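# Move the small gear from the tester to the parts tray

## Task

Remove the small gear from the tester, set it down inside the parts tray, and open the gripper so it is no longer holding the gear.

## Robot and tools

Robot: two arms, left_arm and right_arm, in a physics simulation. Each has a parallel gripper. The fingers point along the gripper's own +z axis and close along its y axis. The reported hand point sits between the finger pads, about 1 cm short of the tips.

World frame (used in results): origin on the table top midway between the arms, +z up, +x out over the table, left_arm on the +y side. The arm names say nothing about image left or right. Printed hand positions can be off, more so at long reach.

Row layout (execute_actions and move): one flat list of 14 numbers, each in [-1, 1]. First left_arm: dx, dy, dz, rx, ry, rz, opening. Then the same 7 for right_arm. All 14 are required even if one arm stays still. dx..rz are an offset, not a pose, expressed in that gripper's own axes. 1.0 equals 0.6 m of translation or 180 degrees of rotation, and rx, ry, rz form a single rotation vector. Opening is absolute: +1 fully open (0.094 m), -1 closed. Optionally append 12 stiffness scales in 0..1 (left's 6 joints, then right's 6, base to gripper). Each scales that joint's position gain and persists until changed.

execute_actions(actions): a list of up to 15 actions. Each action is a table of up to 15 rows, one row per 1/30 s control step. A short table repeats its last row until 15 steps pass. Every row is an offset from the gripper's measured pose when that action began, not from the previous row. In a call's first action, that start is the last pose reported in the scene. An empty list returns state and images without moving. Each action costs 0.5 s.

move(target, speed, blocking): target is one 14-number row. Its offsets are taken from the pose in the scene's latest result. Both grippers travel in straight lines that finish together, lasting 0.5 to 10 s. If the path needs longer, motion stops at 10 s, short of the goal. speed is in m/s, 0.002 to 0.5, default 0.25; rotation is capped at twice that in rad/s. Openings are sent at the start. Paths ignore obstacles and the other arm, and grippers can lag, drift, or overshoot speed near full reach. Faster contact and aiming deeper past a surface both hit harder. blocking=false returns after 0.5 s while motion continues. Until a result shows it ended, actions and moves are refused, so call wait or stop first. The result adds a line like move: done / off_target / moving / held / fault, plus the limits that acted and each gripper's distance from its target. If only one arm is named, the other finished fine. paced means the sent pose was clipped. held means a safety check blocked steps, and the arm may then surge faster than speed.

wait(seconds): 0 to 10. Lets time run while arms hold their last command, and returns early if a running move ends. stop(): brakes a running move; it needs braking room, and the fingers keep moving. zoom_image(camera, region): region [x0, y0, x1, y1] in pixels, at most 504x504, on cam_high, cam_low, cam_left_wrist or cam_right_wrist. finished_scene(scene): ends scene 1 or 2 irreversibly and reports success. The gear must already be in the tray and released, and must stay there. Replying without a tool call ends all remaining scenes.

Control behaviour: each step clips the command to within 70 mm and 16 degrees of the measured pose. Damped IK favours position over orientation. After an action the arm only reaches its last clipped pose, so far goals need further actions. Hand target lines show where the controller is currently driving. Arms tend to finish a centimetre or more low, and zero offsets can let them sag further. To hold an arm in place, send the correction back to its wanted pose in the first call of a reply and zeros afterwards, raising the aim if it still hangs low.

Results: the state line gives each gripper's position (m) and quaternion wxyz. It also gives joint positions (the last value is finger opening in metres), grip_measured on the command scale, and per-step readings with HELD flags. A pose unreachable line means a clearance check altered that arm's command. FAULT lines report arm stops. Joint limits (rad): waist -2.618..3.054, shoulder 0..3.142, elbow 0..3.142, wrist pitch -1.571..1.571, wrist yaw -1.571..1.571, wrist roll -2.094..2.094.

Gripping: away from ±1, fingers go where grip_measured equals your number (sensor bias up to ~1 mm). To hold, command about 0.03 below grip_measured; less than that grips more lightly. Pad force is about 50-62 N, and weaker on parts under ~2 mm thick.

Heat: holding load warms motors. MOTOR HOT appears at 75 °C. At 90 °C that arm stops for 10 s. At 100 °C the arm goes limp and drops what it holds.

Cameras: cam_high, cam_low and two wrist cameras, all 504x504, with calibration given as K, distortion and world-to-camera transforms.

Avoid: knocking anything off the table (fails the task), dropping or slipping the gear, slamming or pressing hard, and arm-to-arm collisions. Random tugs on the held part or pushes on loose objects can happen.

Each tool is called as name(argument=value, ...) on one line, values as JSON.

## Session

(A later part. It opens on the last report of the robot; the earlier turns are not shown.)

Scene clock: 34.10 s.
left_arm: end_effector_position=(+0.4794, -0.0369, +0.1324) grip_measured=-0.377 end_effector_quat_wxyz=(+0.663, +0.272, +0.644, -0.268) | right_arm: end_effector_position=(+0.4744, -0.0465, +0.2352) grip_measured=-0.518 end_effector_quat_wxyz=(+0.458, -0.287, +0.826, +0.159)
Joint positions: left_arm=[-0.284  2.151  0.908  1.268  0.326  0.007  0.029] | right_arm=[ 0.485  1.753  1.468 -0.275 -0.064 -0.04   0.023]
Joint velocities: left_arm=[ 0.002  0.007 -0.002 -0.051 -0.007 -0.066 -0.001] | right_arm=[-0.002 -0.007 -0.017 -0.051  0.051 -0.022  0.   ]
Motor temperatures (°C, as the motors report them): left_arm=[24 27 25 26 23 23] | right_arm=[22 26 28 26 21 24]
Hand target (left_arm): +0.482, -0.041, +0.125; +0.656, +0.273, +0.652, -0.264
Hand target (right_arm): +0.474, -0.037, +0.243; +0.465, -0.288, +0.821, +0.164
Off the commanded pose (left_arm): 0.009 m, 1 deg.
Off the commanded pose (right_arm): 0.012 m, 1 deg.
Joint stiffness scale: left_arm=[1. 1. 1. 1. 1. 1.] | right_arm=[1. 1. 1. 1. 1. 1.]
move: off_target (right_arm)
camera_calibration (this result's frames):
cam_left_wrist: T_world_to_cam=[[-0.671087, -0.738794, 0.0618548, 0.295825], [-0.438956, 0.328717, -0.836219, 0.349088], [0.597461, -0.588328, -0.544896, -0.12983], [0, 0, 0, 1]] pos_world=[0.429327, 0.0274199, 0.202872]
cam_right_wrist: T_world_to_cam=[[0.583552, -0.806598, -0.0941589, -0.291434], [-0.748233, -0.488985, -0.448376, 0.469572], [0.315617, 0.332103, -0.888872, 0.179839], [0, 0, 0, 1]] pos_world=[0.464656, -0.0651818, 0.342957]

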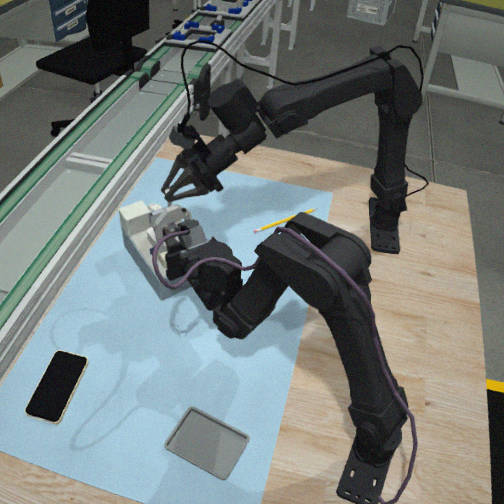

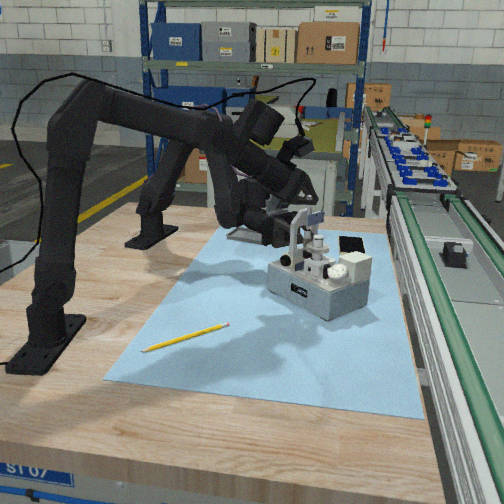

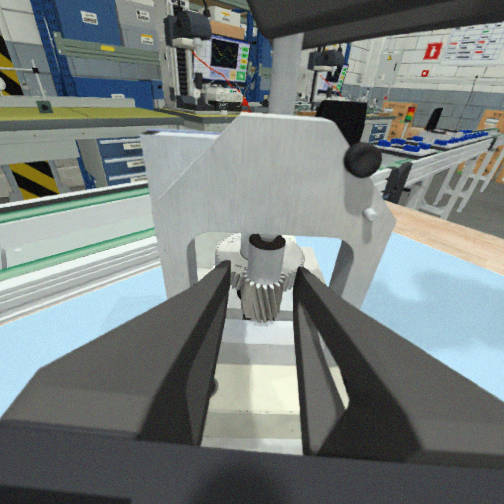

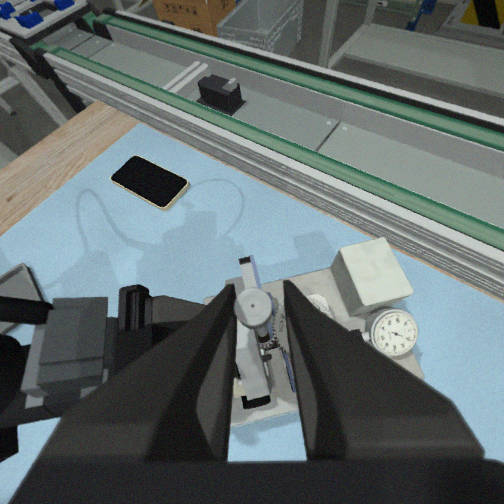

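execute_actions(actions=[[[0.0125,-0.002,0.0085,-0.002,0.007,0,-0.38,-0.016,0.0135,0.001,-0.003,-0.005,0,-0.52],[0.0125,-0.002,0.0095,-0.002,0.007,0,-0.38,-0.016,0.0142,0.001,-0.004,-0.005,0,-0.52],[0.0125,-0.002,0.0105,-0.002,0.007,0,-0.38,-0.016,0.015,0.001,-0.005,-0.005,0,-0.52],[0.0125,-0.002,0.0115,-0.002,0.007,0,-0.38,-0.016,0.016,0.001,-0.006,-0.005,0,-0.52],[0.0125,-0.002,0.0125,-0.002,0.007,0,-0.38,-0.016,0.017,0.001,-0.007,-0.005,0,-0.52],[0.0125,-0.002,0.0135,-0.002,0.007,0,-0.38,-0.016,0.018,0.001,-0.008,-0.005,0,-0.52],[0.0125,-0.002,0.0145,-0.002,0.007,0,-0.38,-0.016,0.0187,0.001,-0.009,-0.005,0,-0.52],[0.0125,-0.002,0.015,-0.002,0.007,0,-0.38,-0.016,0.0187,0.001,-0.009,-0.005,0,-0.52]]])

Scene clock: 36.20 s.
left_arm: end_effector_position=(+0.4834, -0.0375, +0.1326) grip_measured=-0.377 end_effector_quat_wxyz=(+0.664, +0.269, +0.645, -0.265) | right_arm: end_effector_position=(+0.4736, -0.0454, +0.2352) grip_measured=-0.518 end_effector_quat_wxyz=(+0.457, -0.287, +0.826, +0.162)
Joint positions: left_arm=[-0.284  2.159  0.924  1.261  0.319  0.008  0.029] | right_arm=[ 0.485  1.753  1.468 -0.275 -0.071 -0.038  0.023]
Joint velocities: left_arm=[ 0.007 -0.002 -0.017 -0.051 -0.066 -0.066  0.   ] | right_arm=[ 0.002 -0.002  0.007 -0.022 -0.022 -0.007  0.001]
Motor temperatures (°C, as the motors report them): left_arm=[24 27 25 26 23 23] | right_arm=[22 26 29 26 21 24]
Hand target (left_arm): +0.485, -0.044, +0.125; +0.657, +0.272, +0.652, -0.263
Hand target (right_arm): +0.472, -0.035, +0.243; +0.461, -0.292, +0.820, +0.173
Off the commanded pose (left_arm): 0.010 m, 1 deg.
Off the commanded pose (right_arm): 0.014 m, 1 deg.
Joint stiffness scale: left_arm=[1. 1. 1. 1. 1. 1.] | right_arm=[1. 1. 1. 1. 1. 1.]
Step readings (end_effector_position):
0: left_arm (+0.4795, -0.0368, +0.1322) | right_arm (+0.4744, -0.0466, +0.2352)
1: left_arm (+0.4796, -0.0368, +0.1322) | right_arm (+0.4744, -0.0466, +0.2352)
2: left_arm (+0.4797, -0.0367, +0.1322) | right_arm (+0.4744, -0.0466, +0.2352)
4: left_arm (+0.4799, -0.0365, +0.1321) | right_arm (+0.4744, -0.0466, +0.2352)
8: left_arm (+0.4823, -0.0373, +0.1330) | right_arm (+0.4740, -0.0460, +0.2352)
15: end_effector_position above
camera_calibration (this result's frames):
cam_left_wrist: T_world_to_cam=[[-0.66551, -0.743895, 0.0609625, 0.295328], [-0.440218, 0.325246, -0.836913, 0.351802], [0.602747, -0.583811, -0.54393, -0.134885], [0, 0, 0, 1]] pos_world=[0.432715, 0.0265235, 0.203055]
cam_right_wrist: T_world_to_cam=[[0.587442, -0.803049, -0.100119, -0.290356], [-0.747216, -0.490724, -0.448172, 0.468899], [0.310773, 0.338086, -0.888323, 0.182218], [0, 0, 0, 1]] pos_world=[0.464308, -0.0646753, 0.342946]

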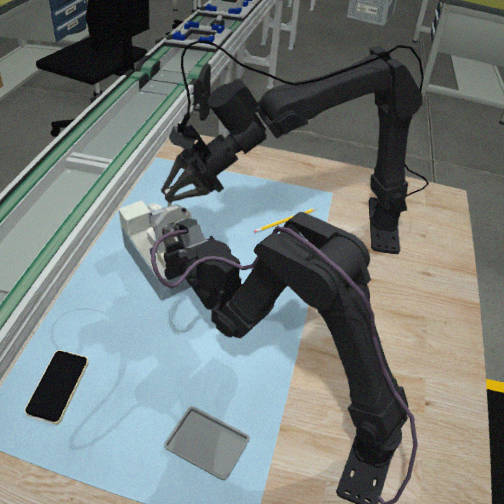

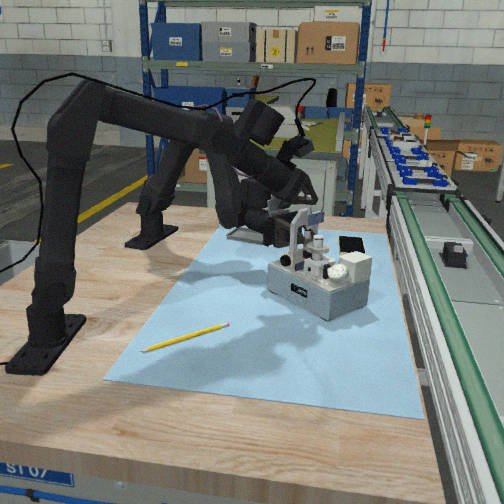

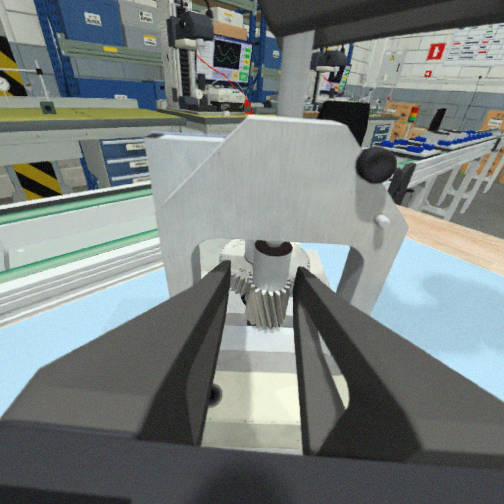

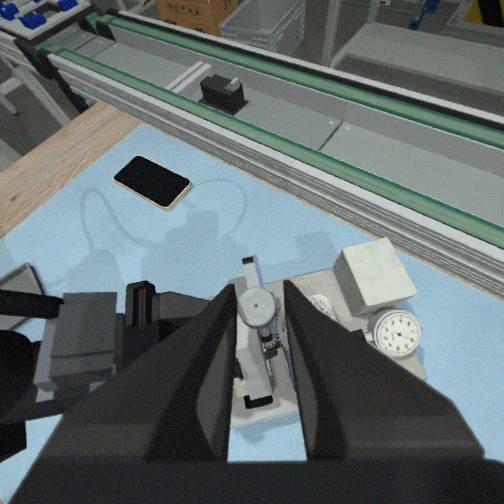

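execute_actions(actions=[[[0.0128,-0.007,0.009,0.002,0.007,0,-0.38,-0.0155,0.016,0.0005,-0.008,-0.0054,-0.001,-0.52],[0.0128,-0.008,0.009,0.003,0.007,0,-0.38,-0.0155,0.0165,0.0005,-0.0085,-0.0054,-0.001,-0.52],[0.0128,-0.009,0.009,0.004,0.007,0,-0.38,-0.0155,0.017,0.0005,-0.009,-0.0054,-0.001,-0.52],[0.0128,-0.010,0.009,0.005,0.007,0,-0.38,-0.0155,0.0175,0.0005,-0.0097,-0.0054,-0.001,-0.52],[0.0128,-0.011,0.009,0.0065,0.007,0,-0.38,-0.0155,0.018,0.0005,-0.0104,-0.0054,-0.001,-0.52],[0.0128,-0.012,0.009,0.008,0.007,0,-0.38,-0.0155,0.0185,0.0005,-0.011,-0.0054,-0.001,-0.52],[0.0128,-0.013,0.009,0.009,0.007,0,-0.38,-0.0155,0.0185,0.0005,-0.011,-0.0054,-0.001,-0.52]]])

Scene clock: 37.90 s.
left_arm: end_effector_position=(+0.4816, -0.0400, +0.1325) grip_measured=-0.377 end_effector_quat_wxyz=(+0.663, +0.273, +0.643, -0.268) | right_arm: end_effector_position=(+0.4718, -0.0431, +0.2353) grip_measured=-0.518 end_effector_quat_wxyz=(+0.455, -0.291, +0.825, +0.169)
Joint positions: left_arm=[-0.289  2.159  0.924  1.26   0.323  0.009  0.029] | right_arm=[ 0.485  1.753  1.468 -0.275 -0.088 -0.038  0.023]
Joint velocities: left_arm=[-0.017 -0.012  0.002  0.037  0.081  0.022 -0.001] | right_arm=[ 0.002 -0.002 -0.007 -0.051 -0.066 -0.037  0.   ]
Motor temperatures (°C, as the motors report them): left_arm=[24 28 25 26 23 23] | right_arm=[22 27 29 26 21 24]
Hand target (left_arm): +0.482, -0.046, +0.125; +0.654, +0.281, +0.648, -0.271
Hand target (right_arm): +0.471, -0.034, +0.243; +0.459, -0.295, +0.819, +0.178
Off the commanded pose (left_arm): 0.010 m, 2 deg.
Off the commanded pose (right_arm): 0.012 m, 1 deg.
Joint stiffness scale: left_arm=[1. 1. 1. 1. 1. 1.] | right_arm=[1. 1. 1. 1. 1. 1.]
Step readings (end_effector_position):
0: left_arm (+0.4823, -0.0393, +0.1325) | right_arm (+0.4735, -0.0453, +0.2352)
1: left_arm (+0.4823, -0.0393, +0.1325) | right_arm (+0.4734, -0.0451, +0.2352)
2: left_arm (+0.4823, -0.0393, +0.1325) | right_arm (+0.4732, -0.0450, +0.2352)
4: left_arm (+0.4823, -0.0393, +0.1325) | right_arm (+0.4729, -0.0446, +0.2353)
8: left_arm (+0.4820, -0.0396, +0.1325) | right_arm (+0.4722, -0.0436, +0.2353)
15: end_effector_position above
camera_calibration (this result's frames):
cam_left_wrist: T_world_to_cam=[[-0.672001, -0.738122, 0.0599196, 0.295769], [-0.437209, 0.330132, -0.836577, 0.350379], [0.597715, -0.588378, -0.544562, -0.133059], [0, 0, 0, 1]] pos_world=[0.431477, 0.0243531, 0.202938]
cam_right_wrist: T_world_to_cam=[[0.598034, -0.794055, -0.108773, -0.290011], [-0.742525, -0.497838, -0.448123, 0.466219], [0.301683, 0.34876, -0.88733, 0.186619], [0, 0, 0, 1]] pos_world=[0.463315, -0.0632687, 0.34297]

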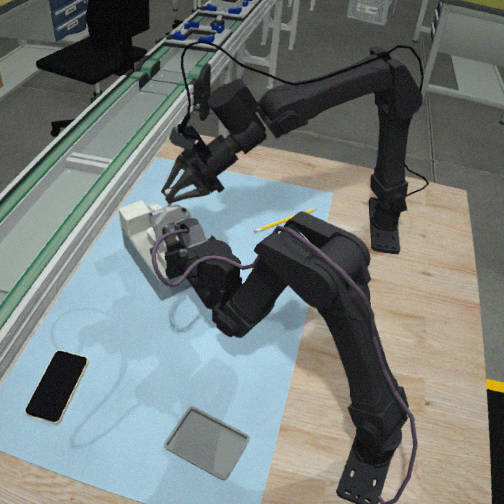

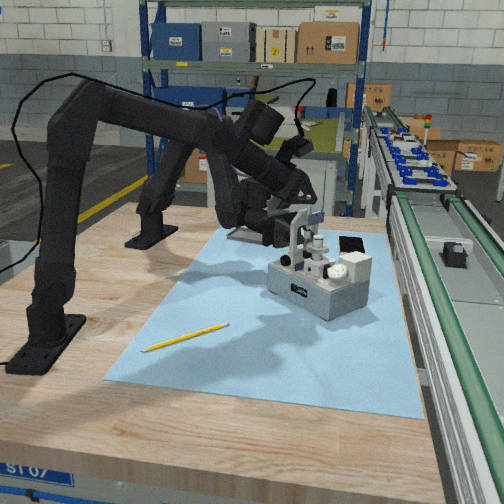

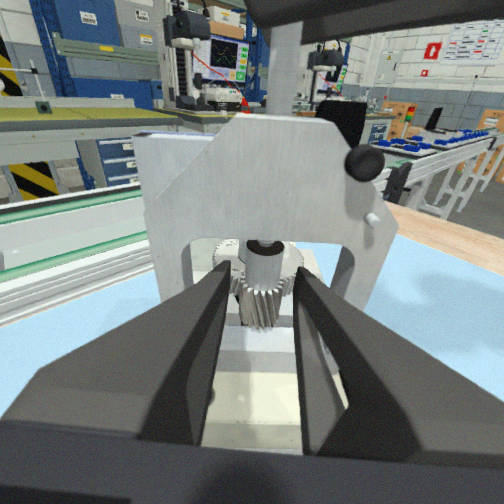

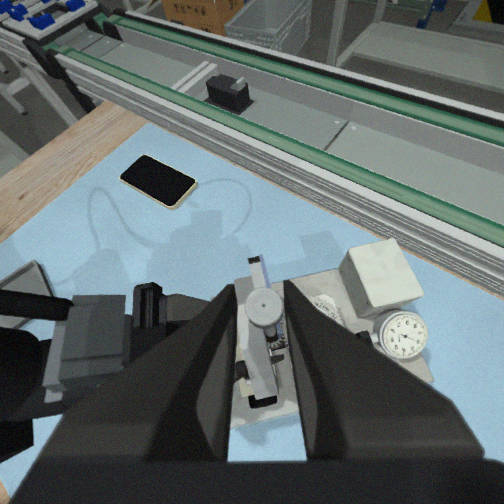

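zoom_image(camera="cam_right_wrist", region=[215, 270, 315, 400])

zoom_image(camera="cam_left_wrist", region=[195, 225, 335, 375])

Region (215, 270, 315, 400) of cam_right_wrist's 504x504 image, scaled by 3.877, with more detail than that image has; it fills the left 388 columns of this view, and the rest is white.

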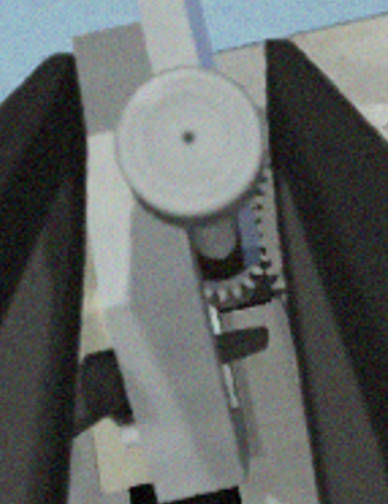

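Region (195, 225, 335, 375) of cam_left_wrist's 504x504 image, scaled by 3.360, with more detail than that image has; it fills the left 470 columns of this view, and the rest is white.

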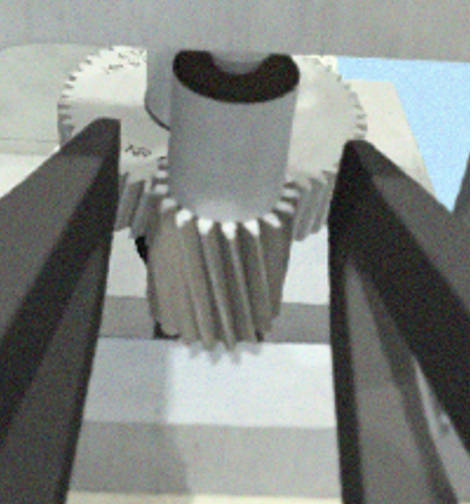

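execute_actions(actions=[[[0.0127,-0.004,0.006,0.003,0.007,0,-0.41,-0.0155,0.009,0.0005,-0.004,-0.005,0,-0.54],[0.0127,-0.004,0.006,0.003,0.007,0,-0.44,-0.0155,0.009,0.0005,-0.004,-0.005,0,-0.555],[0.0127,-0.004,0.006,0.003,0.007,0,-0.47,-0.0155,0.009,0.0005,-0.004,-0.005,0,-0.57],[0.0127,-0.004,0.006,0.003,0.007,0,-0.50,-0.0155,0.009,0.0005,-0.004,-0.005,0,-0.585],[0.0127,-0.004,0.006,0.003,0.007,0,-0.52,-0.0155,0.009,0.0005,-0.004,-0.005,0,-0.60],[0.0127,-0.004,0.006,0.003,0.007,0,-0.54,-0.0155,0.009,0.0005,-0.004,-0.005,0,-0.61],[0.0127,-0.004,0.006,0.003,0.007,0,-0.56,-0.0155,0.009,0.0005,-0.004,-0.005,0,-0.62],[0.0127,-0.004,0.006,0.003,0.007,0,-0.575,-0.0155,0.009,0.0005,-0.004,-0.005,0,-0.63],[0.0127,-0.004,0.006,0.003,0.007,0,-0.59,-0.0155,0.009,0.0005,-0.004,-0.005,0,-0.64],[0.0127,-0.004,0.006,0.003,0.007,0,-0.60,-0.0155,0.009,0.0005,-0.004,-0.005,0,-0.65],[0.0127,-0.004,0.006,0.003,0.007,0,-0.61,-0.0155,0.009,0.0005,-0.004,-0.005,0,-0.66],[0.0127,-0.004,0.006,0.003,0.007,0,-0.62,-0.0155,0.009,0.0005,-0.004,-0.005,0,-0.67],[0.0127,-0.004,0.006,0.003,0.007,0,-0.63,-0.0155,0.009,0.0005,-0.004,-0.005,0,-0.68],[0.0127,-0.004,0.006,0.003,0.007,0,-0.64,-0.0155,0.009,0.0005,-0.004,-0.005,0,-0.69],[0.0127,-0.004,0.006,0.003,0.007,0,-0.65,-0.0155,0.009,0.0005,-0.004,-0.005,0,-0.70]]])

wait(seconds=0.3)

Scene clock: 39.30 s.
left_arm: end_effector_position=(+0.4818, -0.0398, +0.1324) grip_measured=-0.628 end_effector_quat_wxyz=(+0.663, +0.273, +0.644, -0.267) | right_arm: end_effector_position=(+0.4728, -0.0443, +0.2353) grip_measured=-0.684 end_effector_quat_wxyz=(+0.456, -0.289, +0.825, +0.166)
Joint positions: left_arm=[-0.289  2.159  0.924  1.26   0.322  0.01   0.017] | right_arm=[ 0.485  1.753  1.468 -0.275 -0.079 -0.038  0.015]
Joint velocities: left_arm=[ 0.002 -0.002 -0.027 -0.037 -0.037 -0.022 -0.005] | right_arm=[-0.002 -0.017 -0.007  0.022 -0.007 -0.007 -0.005]
Motor temperatures (°C, as the motors report them): left_arm=[24 28 25 26 23 23] | right_arm=[22 27 29 26 21 24]
Hand target (left_arm): +0.483, -0.044, +0.125; +0.655, +0.278, +0.650, -0.268
Hand target (right_arm): +0.472, -0.036, +0.243; +0.460, -0.293, +0.820, +0.177
Off the commanded pose (left_arm): 0.009 m, 1 deg.
Off the commanded pose (right_arm): 0.012 m, 2 deg.
Joint stiffness scale: left_arm=[1. 1. 1. 1. 1. 1.] | right_arm=[1. 1. 1. 1. 1. 1.]
Step readings (end_effector_position):
0: left_arm (+0.4815, -0.0401, +0.1325) | right_arm (+0.4717, -0.0429, +0.2353)
1: left_arm (+0.4815, -0.0401, +0.1325) | right_arm (+0.4717, -0.0429, +0.2353)
2: left_arm (+0.4815, -0.0401, +0.1325) | right_arm (+0.4717, -0.0429, +0.2353)
4: left_arm (+0.4815, -0.0401, +0.1325) | right_arm (+0.4717, -0.0431, +0.2353)
8: left_arm (+0.4815, -0.0401, +0.1325) | right_arm (+0.4723, -0.0438, +0.2353)
15: end_effector_position above
camera_calibration (this result's frames):
cam_left_wrist: T_world_to_cam=[[-0.671154, -0.738943, 0.0592897, 0.295621], [-0.437438, 0.330197, -0.836432, 0.350414], [0.598498, -0.587311, -0.544854, -0.133406], [0, 0, 0, 1]] pos_world=[0.431535, 0.02439, 0.202883]
cam_right_wrist: T_world_to_cam=[[0.592422, -0.79887, -0.104129, -0.290219], [-0.744904, -0.493946, -0.448481, 0.467751], [0.306844, 0.343256, -0.887706, 0.18415], [0, 0, 0, 1]] pos_world=[0.463856, -0.0640142, 0.343029]

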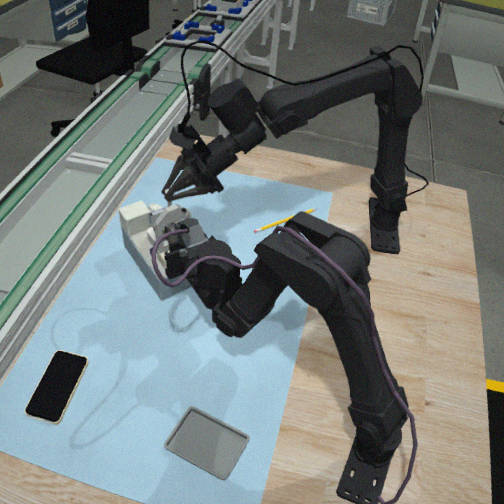

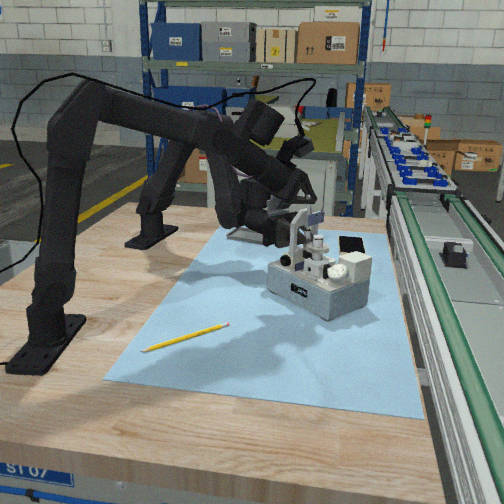

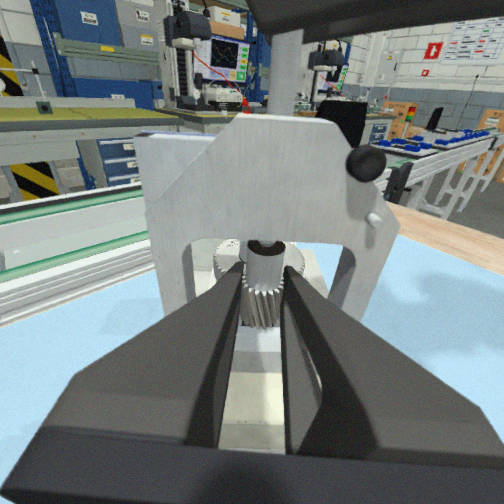

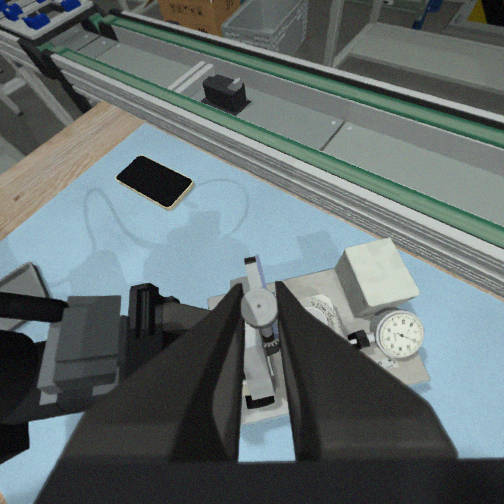

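Scene clock: 39.60 s.
left_arm: end_effector_position=(+0.4818, -0.0398, +0.1324) grip_measured=-0.629 end_effector_quat_wxyz=(+0.663, +0.273, +0.644, -0.267) | right_arm: end_effector_position=(+0.4728, -0.0443, +0.2353) grip_measured=-0.686 end_effector_quat_wxyz=(+0.456, -0.289, +0.825, +0.166)
Joint positions: left_arm=[-0.289  2.159  0.924  1.26   0.322  0.01   0.017] | right_arm=[ 0.485  1.753  1.468 -0.275 -0.079 -0.038  0.015]
Joint velocities: left_arm=[ 0.007 -0.017 -0.007 -0.051 -0.007 -0.066 -0.001] | right_arm=[ 0.022  0.002 -0.002 -0.007  0.007 -0.007  0.001]
Motor temperatures (°C, as the motors report them): left_arm=[24 28 25 26 23 23] | right_arm=[22 27 29 26 21 24]
Hand target (left_arm): +0.483, -0.044, +0.125; +0.655, +0.278, +0.650, -0.268
Hand target (right_arm): +0.472, -0.036, +0.243; +0.460, -0.293, +0.820, +0.177
Off the commanded pose (left_arm): 0.009 m, 1 deg.
Off the commanded pose (right_arm): 0.012 m, 2 deg.
Joint stiffness scale: left_arm=[1. 1. 1. 1. 1. 1.] | right_arm=[1. 1. 1. 1. 1. 1.]
wait: 0.30 s; at rest by 0.17 s
camera_calibration (this result's frames):
cam_left_wrist: T_world_to_cam=[[-0.671154, -0.738943, 0.0592897, 0.295621], [-0.437438, 0.330197, -0.836432, 0.350414], [0.598498, -0.587311, -0.544854, -0.133406], [0, 0, 0, 1]] pos_world=[0.431535, 0.02439, 0.202883]
cam_right_wrist: T_world_to_cam=[[0.592422, -0.79887, -0.104129, -0.290219], [-0.744904, -0.493946, -0.448481, 0.467751], [0.306844, 0.343256, -0.887706, 0.18415], [0, 0, 0, 1]] pos_world=[0.463856, -0.0640142, 0.343029]

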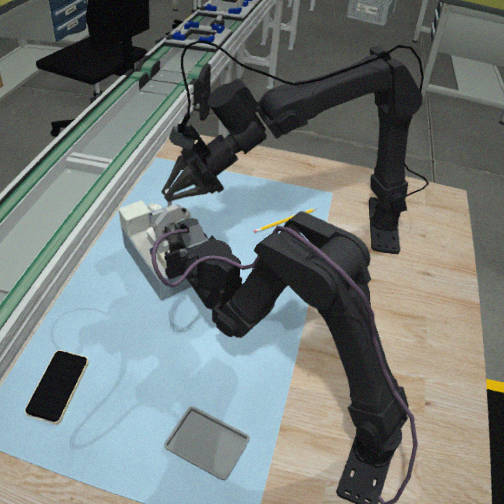

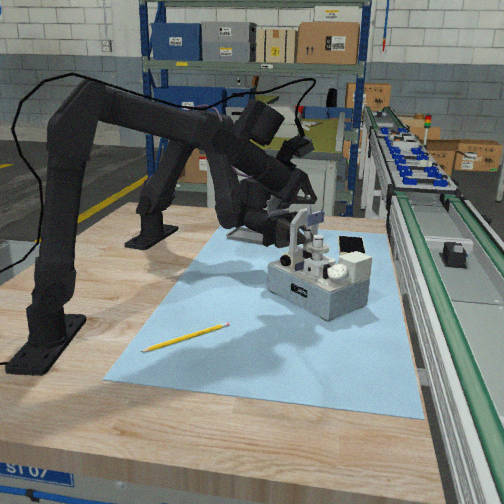

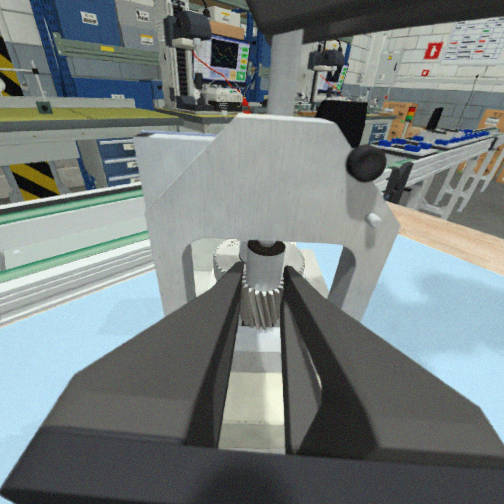

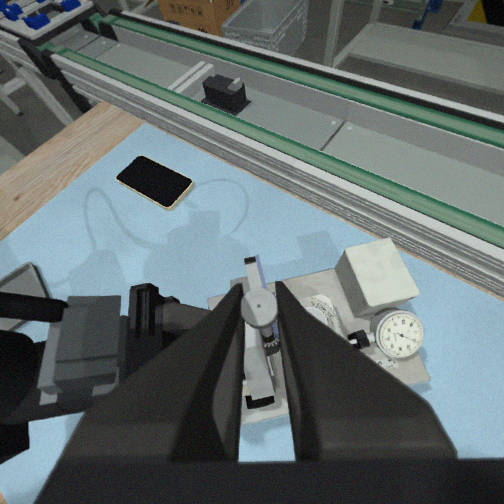

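execute_actions(actions=[[[0.0125,-0.003,0.006,0.003,0.007,0,-0.665,-0.0155,0.008,0.0005,-0.004,-0.005,0,-0.72],[0.0125,-0.003,0.006,0.003,0.007,0,-0.665,-0.0165,0.007,-0.0001,-0.003,-0.005,0,-0.72],[0.0125,-0.003,0.006,0.003,0.007,0,-0.665,-0.0185,0.006,-0.0013,-0.003,-0.005,0,-0.72],[0.0125,-0.003,0.006,0.003,0.007,0,-0.665,-0.0205,0.005,-0.0026,-0.002,-0.005,0,-0.72],[0.0125,-0.003,0.006,0.003,0.007,0,-0.665,-0.0227,0.005,-0.004,-0.002,-0.005,0,-0.72],[0.0125,-0.003,0.006,0.003,0.007,0,-0.665,-0.025,0.005,-0.0054,-0.002,-0.005,0,-0.72],[0.0125,-0.003,0.006,0.003,0.007,0,-0.665,-0.0272,0.005,-0.0068,-0.002,-0.005,0,-0.72],[0.0125,-0.003,0.006,0.003,0.007,0,-0.665,-0.0295,0.005,-0.0082,-0.002,-0.005,0,-0.72],[0.0125,-0.003,0.006,0.003,0.007,0,-0.665,-0.0317,0.005,-0.0096,-0.002,-0.005,0,-0.72],[0.0125,-0.003,0.006,0.003,0.007,0,-0.665,-0.034,0.005,-0.011,-0.002,-0.005,0,-0.72],[0.0125,-0.003,0.006,0.003,0.007,0,-0.665,-0.0362,0.005,-0.0124,-0.002,-0.005,0,-0.72],[0.0125,-0.003,0.006,0.003,0.007,0,-0.665,-0.0385,0.005,-0.0138,-0.002,-0.005,0,-0.72],[0.0125,-0.003,0.006,0.003,0.007,0,-0.665,-0.0405,0.005,-0.015,-0.002,-0.005,0,-0.72],[0.0125,-0.003,0.006,0.003,0.007,0,-0.665,-0.0425,0.005,-0.0163,-0.002,-0.005,0,-0.72],[0.0125,-0.003,0.006,0.003,0.007,0,-0.665,-0.0438,0.005,-0.0171,-0.002,-0.005,0,-0.72]]])

wait(seconds=0.4)

Scene clock: 40.97 s.
left_arm: end_effector_position=(+0.4818, -0.0398, +0.1324) grip_measured=-0.629 end_effector_quat_wxyz=(+0.663, +0.273, +0.644, -0.267) | right_arm: end_effector_position=(+0.4732, -0.0443, +0.2368) grip_measured=-0.699 end_effector_quat_wxyz=(+0.441, -0.291, +0.834, +0.161)
Joint positions: left_arm=[-0.289  2.159  0.924  1.26   0.322  0.01   0.017] | right_arm=[ 0.485  1.772  1.526 -0.349 -0.078 -0.038  0.014]
Joint velocities: left_arm=[ 0.002  0.007 -0.007 -0.037 -0.007 -0.022  0.   ] | right_arm=[-0.017  0.042  0.129 -0.139  0.095 -0.081  0.   ]
Motor temperatures (°C, as the motors report them): left_arm=[24 28 26 26 23 23] | right_arm=[22 27 30 26 21 24]
Hand target (left_arm): +0.483, -0.043, +0.125; +0.655, +0.278, +0.650, -0.267
Hand target (right_arm): +0.474, -0.040, +0.263; +0.462, -0.289, +0.821, +0.171
Off the commanded pose (left_arm): 0.009 m, 1 deg.
Off the commanded pose (right_arm): 0.027 m, 3 deg.
Joint stiffness scale: left_arm=[1. 1. 1. 1. 1. 1.] | right_arm=[1. 1. 1. 1. 1. 1.]
Step readings (end_effector_position):
0: left_arm (+0.4818, -0.0398, +0.1324) | right_arm (+0.4728, -0.0443, +0.2353)
1: left_arm (+0.4818, -0.0398, +0.1324) | right_arm (+0.4728, -0.0444, +0.2353)
2: left_arm (+0.4818, -0.0398, +0.1324) | right_arm (+0.4730, -0.0443, +0.2353)
4: left_arm (+0.4818, -0.0398, +0.1324) | right_arm (+0.4731, -0.0443, +0.2355)
8: left_arm (+0.4818, -0.0398, +0.1324) | right_arm (+0.4732, -0.0443, +0.2361)
15: end_effector_position above
camera_calibration (this result's frames):
cam_left_wrist: T_world_to_cam=[[-0.671154, -0.738943, 0.0592897, 0.295621], [-0.437438, 0.330197, -0.836432, 0.350414], [0.598498, -0.587311, -0.544854, -0.133406], [0, 0, 0, 1]] pos_world=[0.431535, 0.02439, 0.202883]
cam_right_wrist: T_world_to_cam=[[0.588612, -0.801562, -0.105045, -0.288385], [-0.757964, -0.502014, -0.416501, 0.467014], [0.281117, 0.324778, -0.903046, 0.200293], [0, 0, 0, 1]] pos_world=[0.467421, -0.0617613, 0.345092]

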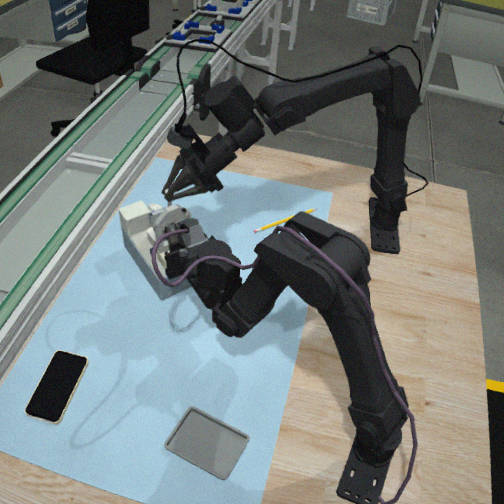

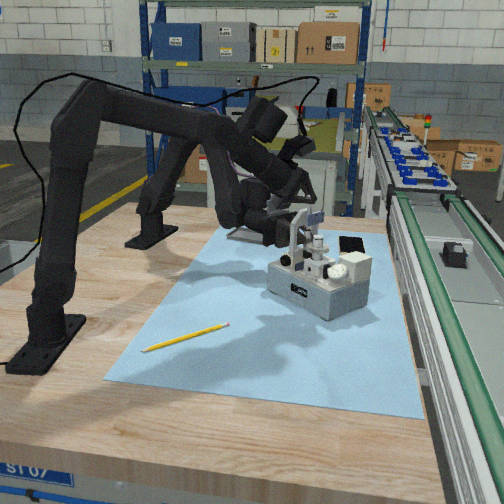

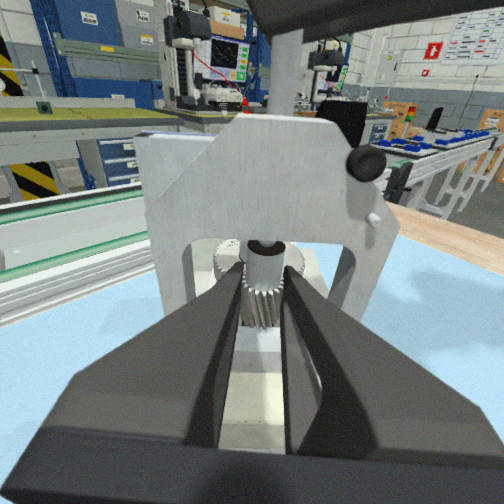

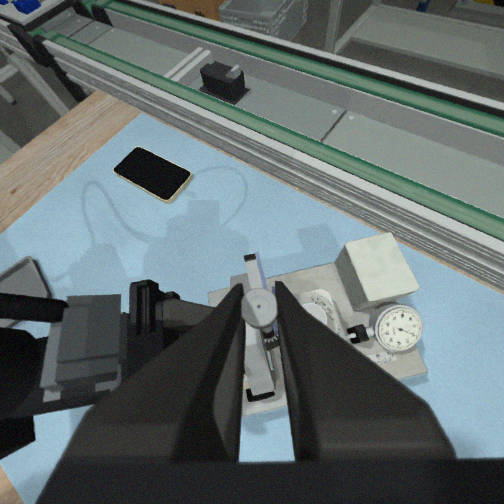

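Scene clock: 41.37 s.
left_arm: end_effector_position=(+0.4818, -0.0398, +0.1324) grip_measured=-0.629 end_effector_quat_wxyz=(+0.663, +0.273, +0.644, -0.267) | right_arm: end_effector_position=(+0.4732, -0.0443, +0.2368) grip_measured=-0.699 end_effector_quat_wxyz=(+0.439, -0.291, +0.835, +0.161)
Joint positions: left_arm=[-0.289  2.159  0.924  1.26   0.322  0.01   0.017] | right_arm=[ 0.485  1.775  1.535 -0.361 -0.078 -0.038  0.014]
Joint velocities: left_arm=[ 0.007  0.002  0.002  0.007 -0.022  0.037  0.002] | right_arm=[ 0.007  0.012 -0.017  0.081  0.022  0.007 -0.001]
Motor temperatures (°C, as the motors report them): left_arm=[24 28 26 26 23 23] | right_arm=[22 27 30 26 21 24]
Hand target (left_arm): +0.483, -0.043, +0.125; +0.655, +0.278, +0.650, -0.267
Hand target (right_arm): +0.474, -0.040, +0.263; +0.462, -0.289, +0.821, +0.171
Off the commanded pose (left_arm): 0.009 m, 1 deg.
Off the commanded pose (right_arm): 0.027 m, 3 deg.
Joint stiffness scale: left_arm=[1. 1. 1. 1. 1. 1.] | right_arm=[1. 1. 1. 1. 1. 1.]
wait: 0.40 s; at rest by 0.17 s
camera_calibration (this result's frames):
cam_left_wrist: T_world_to_cam=[[-0.671154, -0.738943, 0.0592897, 0.295621], [-0.437438, 0.330197, -0.836432, 0.350414], [0.598498, -0.587311, -0.544854, -0.133406], [0, 0, 0, 1]] pos_world=[0.431535, 0.02439, 0.202883]
cam_right_wrist: T_world_to_cam=[[0.58808, -0.80192, -0.105293, -0.288084], [-0.760059, -0.503423, -0.410944, 0.466585], [0.276537, 0.321697, -0.905559, 0.202971], [0, 0, 0, 1]] pos_world=[0.467919, -0.0614259, 0.345209]

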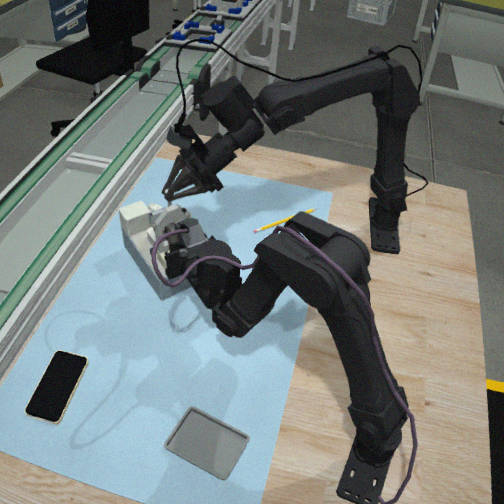

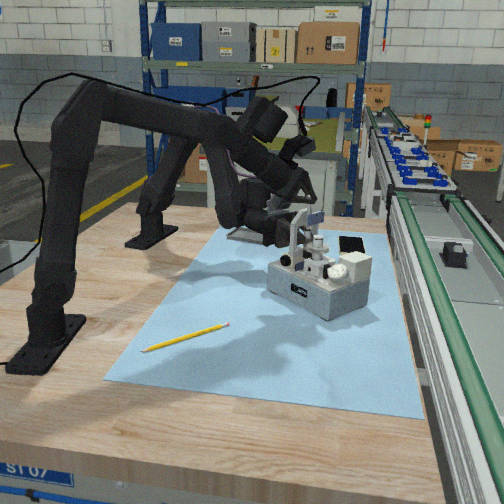

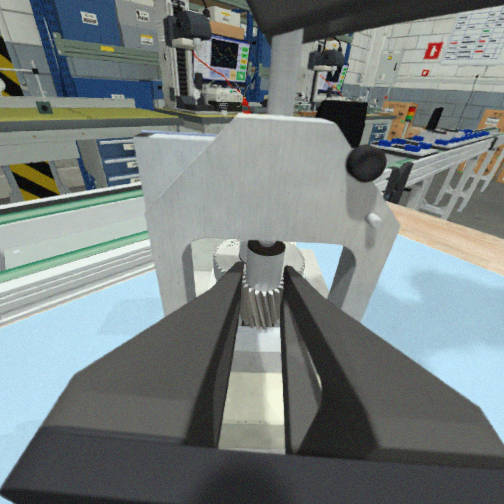

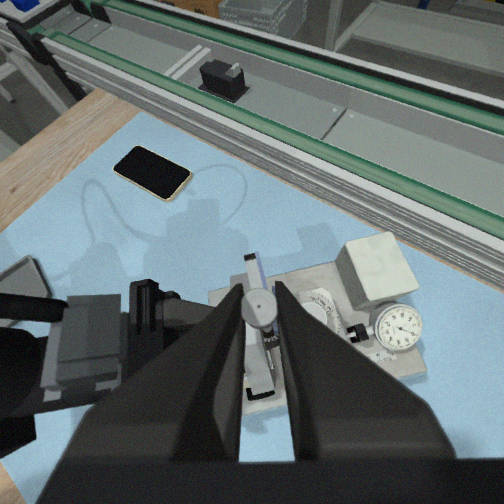

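execute_actions(actions=[[[0.0125,-0.003,0.006,0.003,0.007,0,-0.665,-0.041,0.005,-0.0212,-0.002,-0.017,0,-0.74],[0.0125,-0.003,0.006,0.003,0.007,0,-0.665,-0.043,0.005,-0.0225,-0.002,-0.017,0,-0.74],[0.0125,-0.003,0.006,0.003,0.007,0,-0.665,-0.045,0.005,-0.0239,-0.002,-0.017,0,-0.74],[0.0125,-0.003,0.006,0.003,0.007,0,-0.665,-0.047,0.005,-0.0252,-0.002,-0.017,0,-0.74],[0.0125,-0.003,0.006,0.003,0.007,0,-0.665,-0.049,0.005,-0.0266,-0.002,-0.017,0,-0.74],[0.0125,-0.003,0.006,0.003,0.007,0,-0.665,-0.051,0.005,-0.028,-0.002,-0.017,0,-0.74],[0.0125,-0.003,0.006,0.003,0.007,0,-0.665,-0.053,0.005,-0.0293,-0.002,-0.017,0,-0.74],[0.0125,-0.003,0.006,0.003,0.007,0,-0.665,-0.055,0.005,-0.0307,-0.002,-0.017,0,-0.74],[0.0125,-0.003,0.006,0.003,0.007,0,-0.665,-0.057,0.005,-0.032,-0.002,-0.017,0,-0.74],[0.0125,-0.003,0.006,0.003,0.007,0,-0.665,-0.059,0.005,-0.0334,-0.002,-0.017,0,-0.74],[0.0125,-0.003,0.006,0.003,0.007,0,-0.665,-0.061,0.005,-0.0348,-0.002,-0.017,0,-0.74],[0.0125,-0.003,0.006,0.003,0.007,0,-0.665,-0.063,0.005,-0.0361,-0.002,-0.017,0,-0.74],[0.0125,-0.003,0.006,0.003,0.007,0,-0.665,-0.065,0.005,-0.0375,-0.002,-0.017,0,-0.74],[0.0125,-0.003,0.006,0.003,0.007,0,-0.665,-0.067,0.005,-0.0388,-0.002,-0.017,0,-0.74]]])

wait(seconds=0.3)

Scene clock: 43.00 s.
left_arm: end_effector_position=(+0.4818, -0.0398, +0.1324) grip_measured=-0.629 end_effector_quat_wxyz=(+0.663, +0.273, +0.644, -0.267) | right_arm: end_effector_position=(+0.4733, -0.0443, +0.2420) grip_measured=-0.699 end_effector_quat_wxyz=(+0.426, -0.293, +0.842, +0.157)
Joint positions: left_arm=[-0.289  2.159  0.924  1.26   0.322  0.01   0.017] | right_arm=[ 0.485  1.793  1.602 -0.439 -0.077 -0.038  0.014]
Joint velocities: left_arm=[-0.012 -0.022 -0.007  0.022 -0.022 -0.022 -0.001] | right_arm=[ 0.002  0.022  0.12  -0.125 -0.051  0.022 -0.001]
Motor temperatures (°C, as the motors report them): left_arm=[24 28 26 26 23 23] | right_arm=[22 28 30 26 21 24]
Hand target (left_arm): +0.483, -0.043, +0.125; +0.655, +0.278, +0.650, -0.267
Hand target (right_arm): +0.473, -0.042, +0.283; +0.460, -0.288, +0.822, +0.171
Off the commanded pose (left_arm): 0.009 m, 1 deg.
Off the commanded pose (right_arm): 0.041 m, 5 deg.
Joint stiffness scale: left_arm=[1. 1. 1. 1. 1. 1.] | right_arm=[1. 1. 1. 1. 1. 1.]
Step readings (end_effector_position):
0: left_arm (+0.4818, -0.0398, +0.1324) | right_arm (+0.4732, -0.0443, +0.2368)
1: left_arm (+0.4818, -0.0398, +0.1324) | right_arm (+0.4731, -0.0443, +0.2368)
2: left_arm (+0.4818, -0.0398, +0.1324) | right_arm (+0.4731, -0.0443, +0.2372)
4: left_arm (+0.4818, -0.0398, +0.1324) | right_arm (+0.4732, -0.0443, +0.2373)
8: left_arm (+0.4818, -0.0398, +0.1324) | right_arm (+0.4732, -0.0443, +0.2380)
15: end_effector_position above
camera_calibration (this result's frames):
cam_left_wrist: T_world_to_cam=[[-0.671154, -0.738943, 0.0592897, 0.295621], [-0.437438, 0.330197, -0.836432, 0.350414], [0.598498, -0.587311, -0.544854, -0.133406], [0, 0, 0, 1]] pos_world=[0.431535, 0.02439, 0.202883]
cam_right_wrist: T_world_to_cam=[[0.585231, -0.803879, -0.106224, -0.286121], [-0.769977, -0.509857, -0.383642, 0.466576], [0.254243, 0.306309, -0.917352, 0.220374], [0, 0, 0, 1]] pos_world=[0.470672, -0.0596224, 0.350766]

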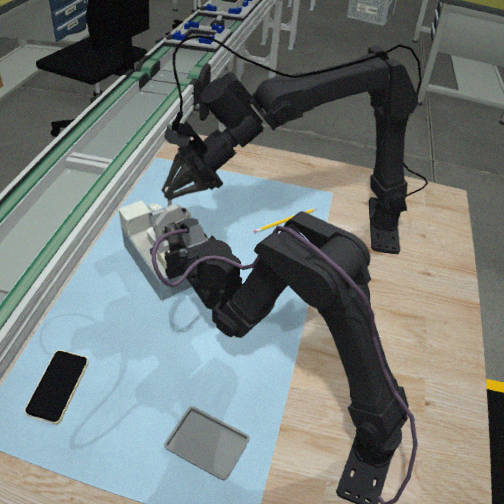

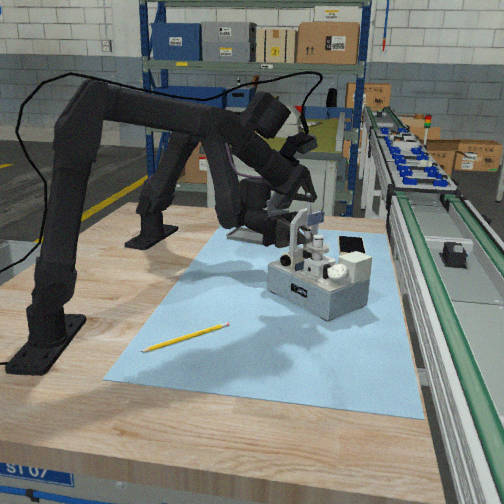

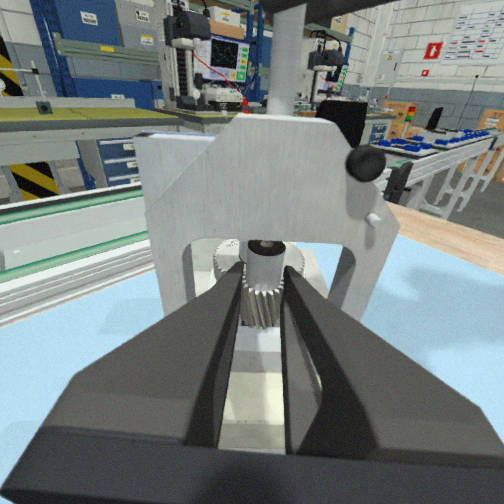

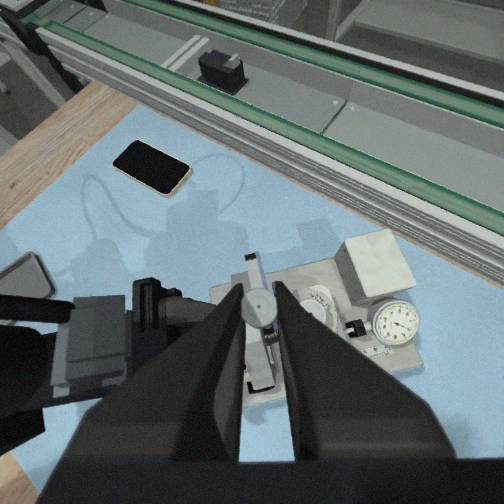

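Scene clock: 43.30 s.
left_arm: end_effector_position=(+0.4818, -0.0398, +0.1324) grip_measured=-0.629 end_effector_quat_wxyz=(+0.663, +0.273, +0.644, -0.267) | right_arm: end_effector_position=(+0.4732, -0.0444, +0.2430) grip_measured=-0.699 end_effector_quat_wxyz=(+0.425, -0.293, +0.842, +0.157)
Joint positions: left_arm=[-0.289  2.159  0.924  1.26   0.322  0.01   0.017] | right_arm=[ 0.485  1.794  1.609 -0.448 -0.077 -0.038  0.014]
Joint velocities: left_arm=[-0.007 -0.002 -0.002  0.037 -0.007  0.007 -0.001] | right_arm=[ 0.002 -0.002  0.012 -0.051 -0.081 -0.022  0.002]
Motor temperatures (°C, as the motors report them): left_arm=[24 28 26 26 23 23] | right_arm=[22 28 30 26 21 24]
Hand target (left_arm): +0.483, -0.043, +0.125; +0.655, +0.278, +0.650, -0.267
Hand target (right_arm): +0.473, -0.042, +0.283; +0.460, -0.288, +0.822, +0.171
Off the commanded pose (left_arm): 0.009 m, 1 deg.
Off the commanded pose (right_arm): 0.040 m, 5 deg.
Joint stiffness scale: left_arm=[1. 1. 1. 1. 1. 1.] | right_arm=[1. 1. 1. 1. 1. 1.]
wait: 0.30 s; at rest by 0.17 s
camera_calibration (this result's frames):
cam_left_wrist: T_world_to_cam=[[-0.671154, -0.738943, 0.0592897, 0.295621], [-0.437438, 0.330197, -0.836432, 0.350414], [0.598498, -0.587311, -0.544854, -0.133406], [0, 0, 0, 1]] pos_world=[0.431535, 0.02439, 0.202883]
cam_right_wrist: T_world_to_cam=[[0.585029, -0.804014, -0.106308, -0.285899], [-0.770704, -0.510345, -0.381527, 0.466662], [0.2525, 0.305137, -0.918224, 0.222334], [0, 0, 0, 1]] pos_world=[0.470779, -0.0595507, 0.351803]

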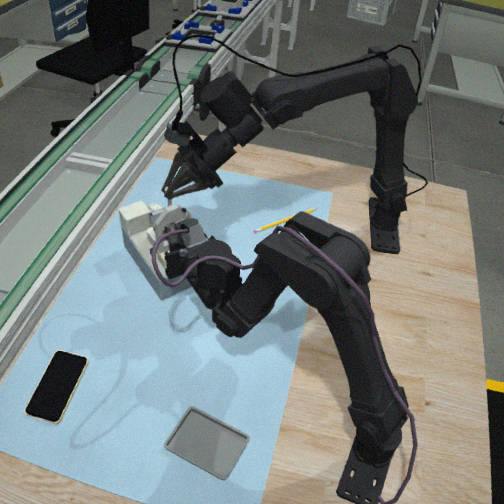

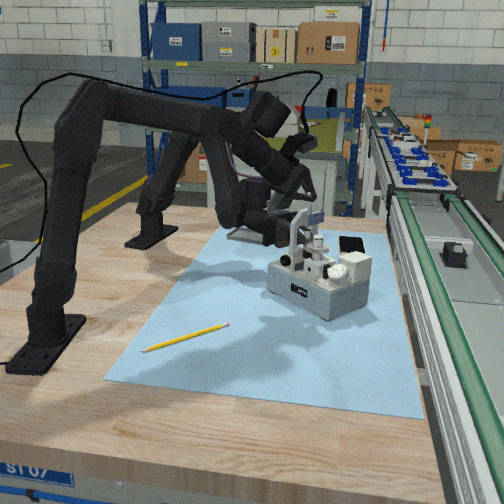

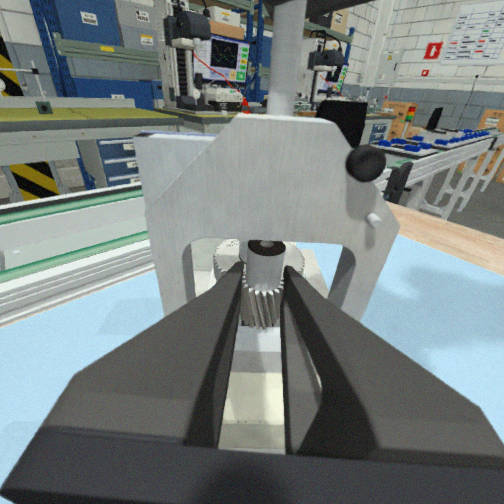

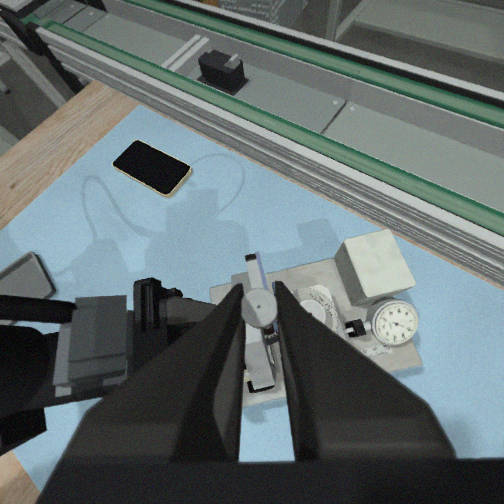

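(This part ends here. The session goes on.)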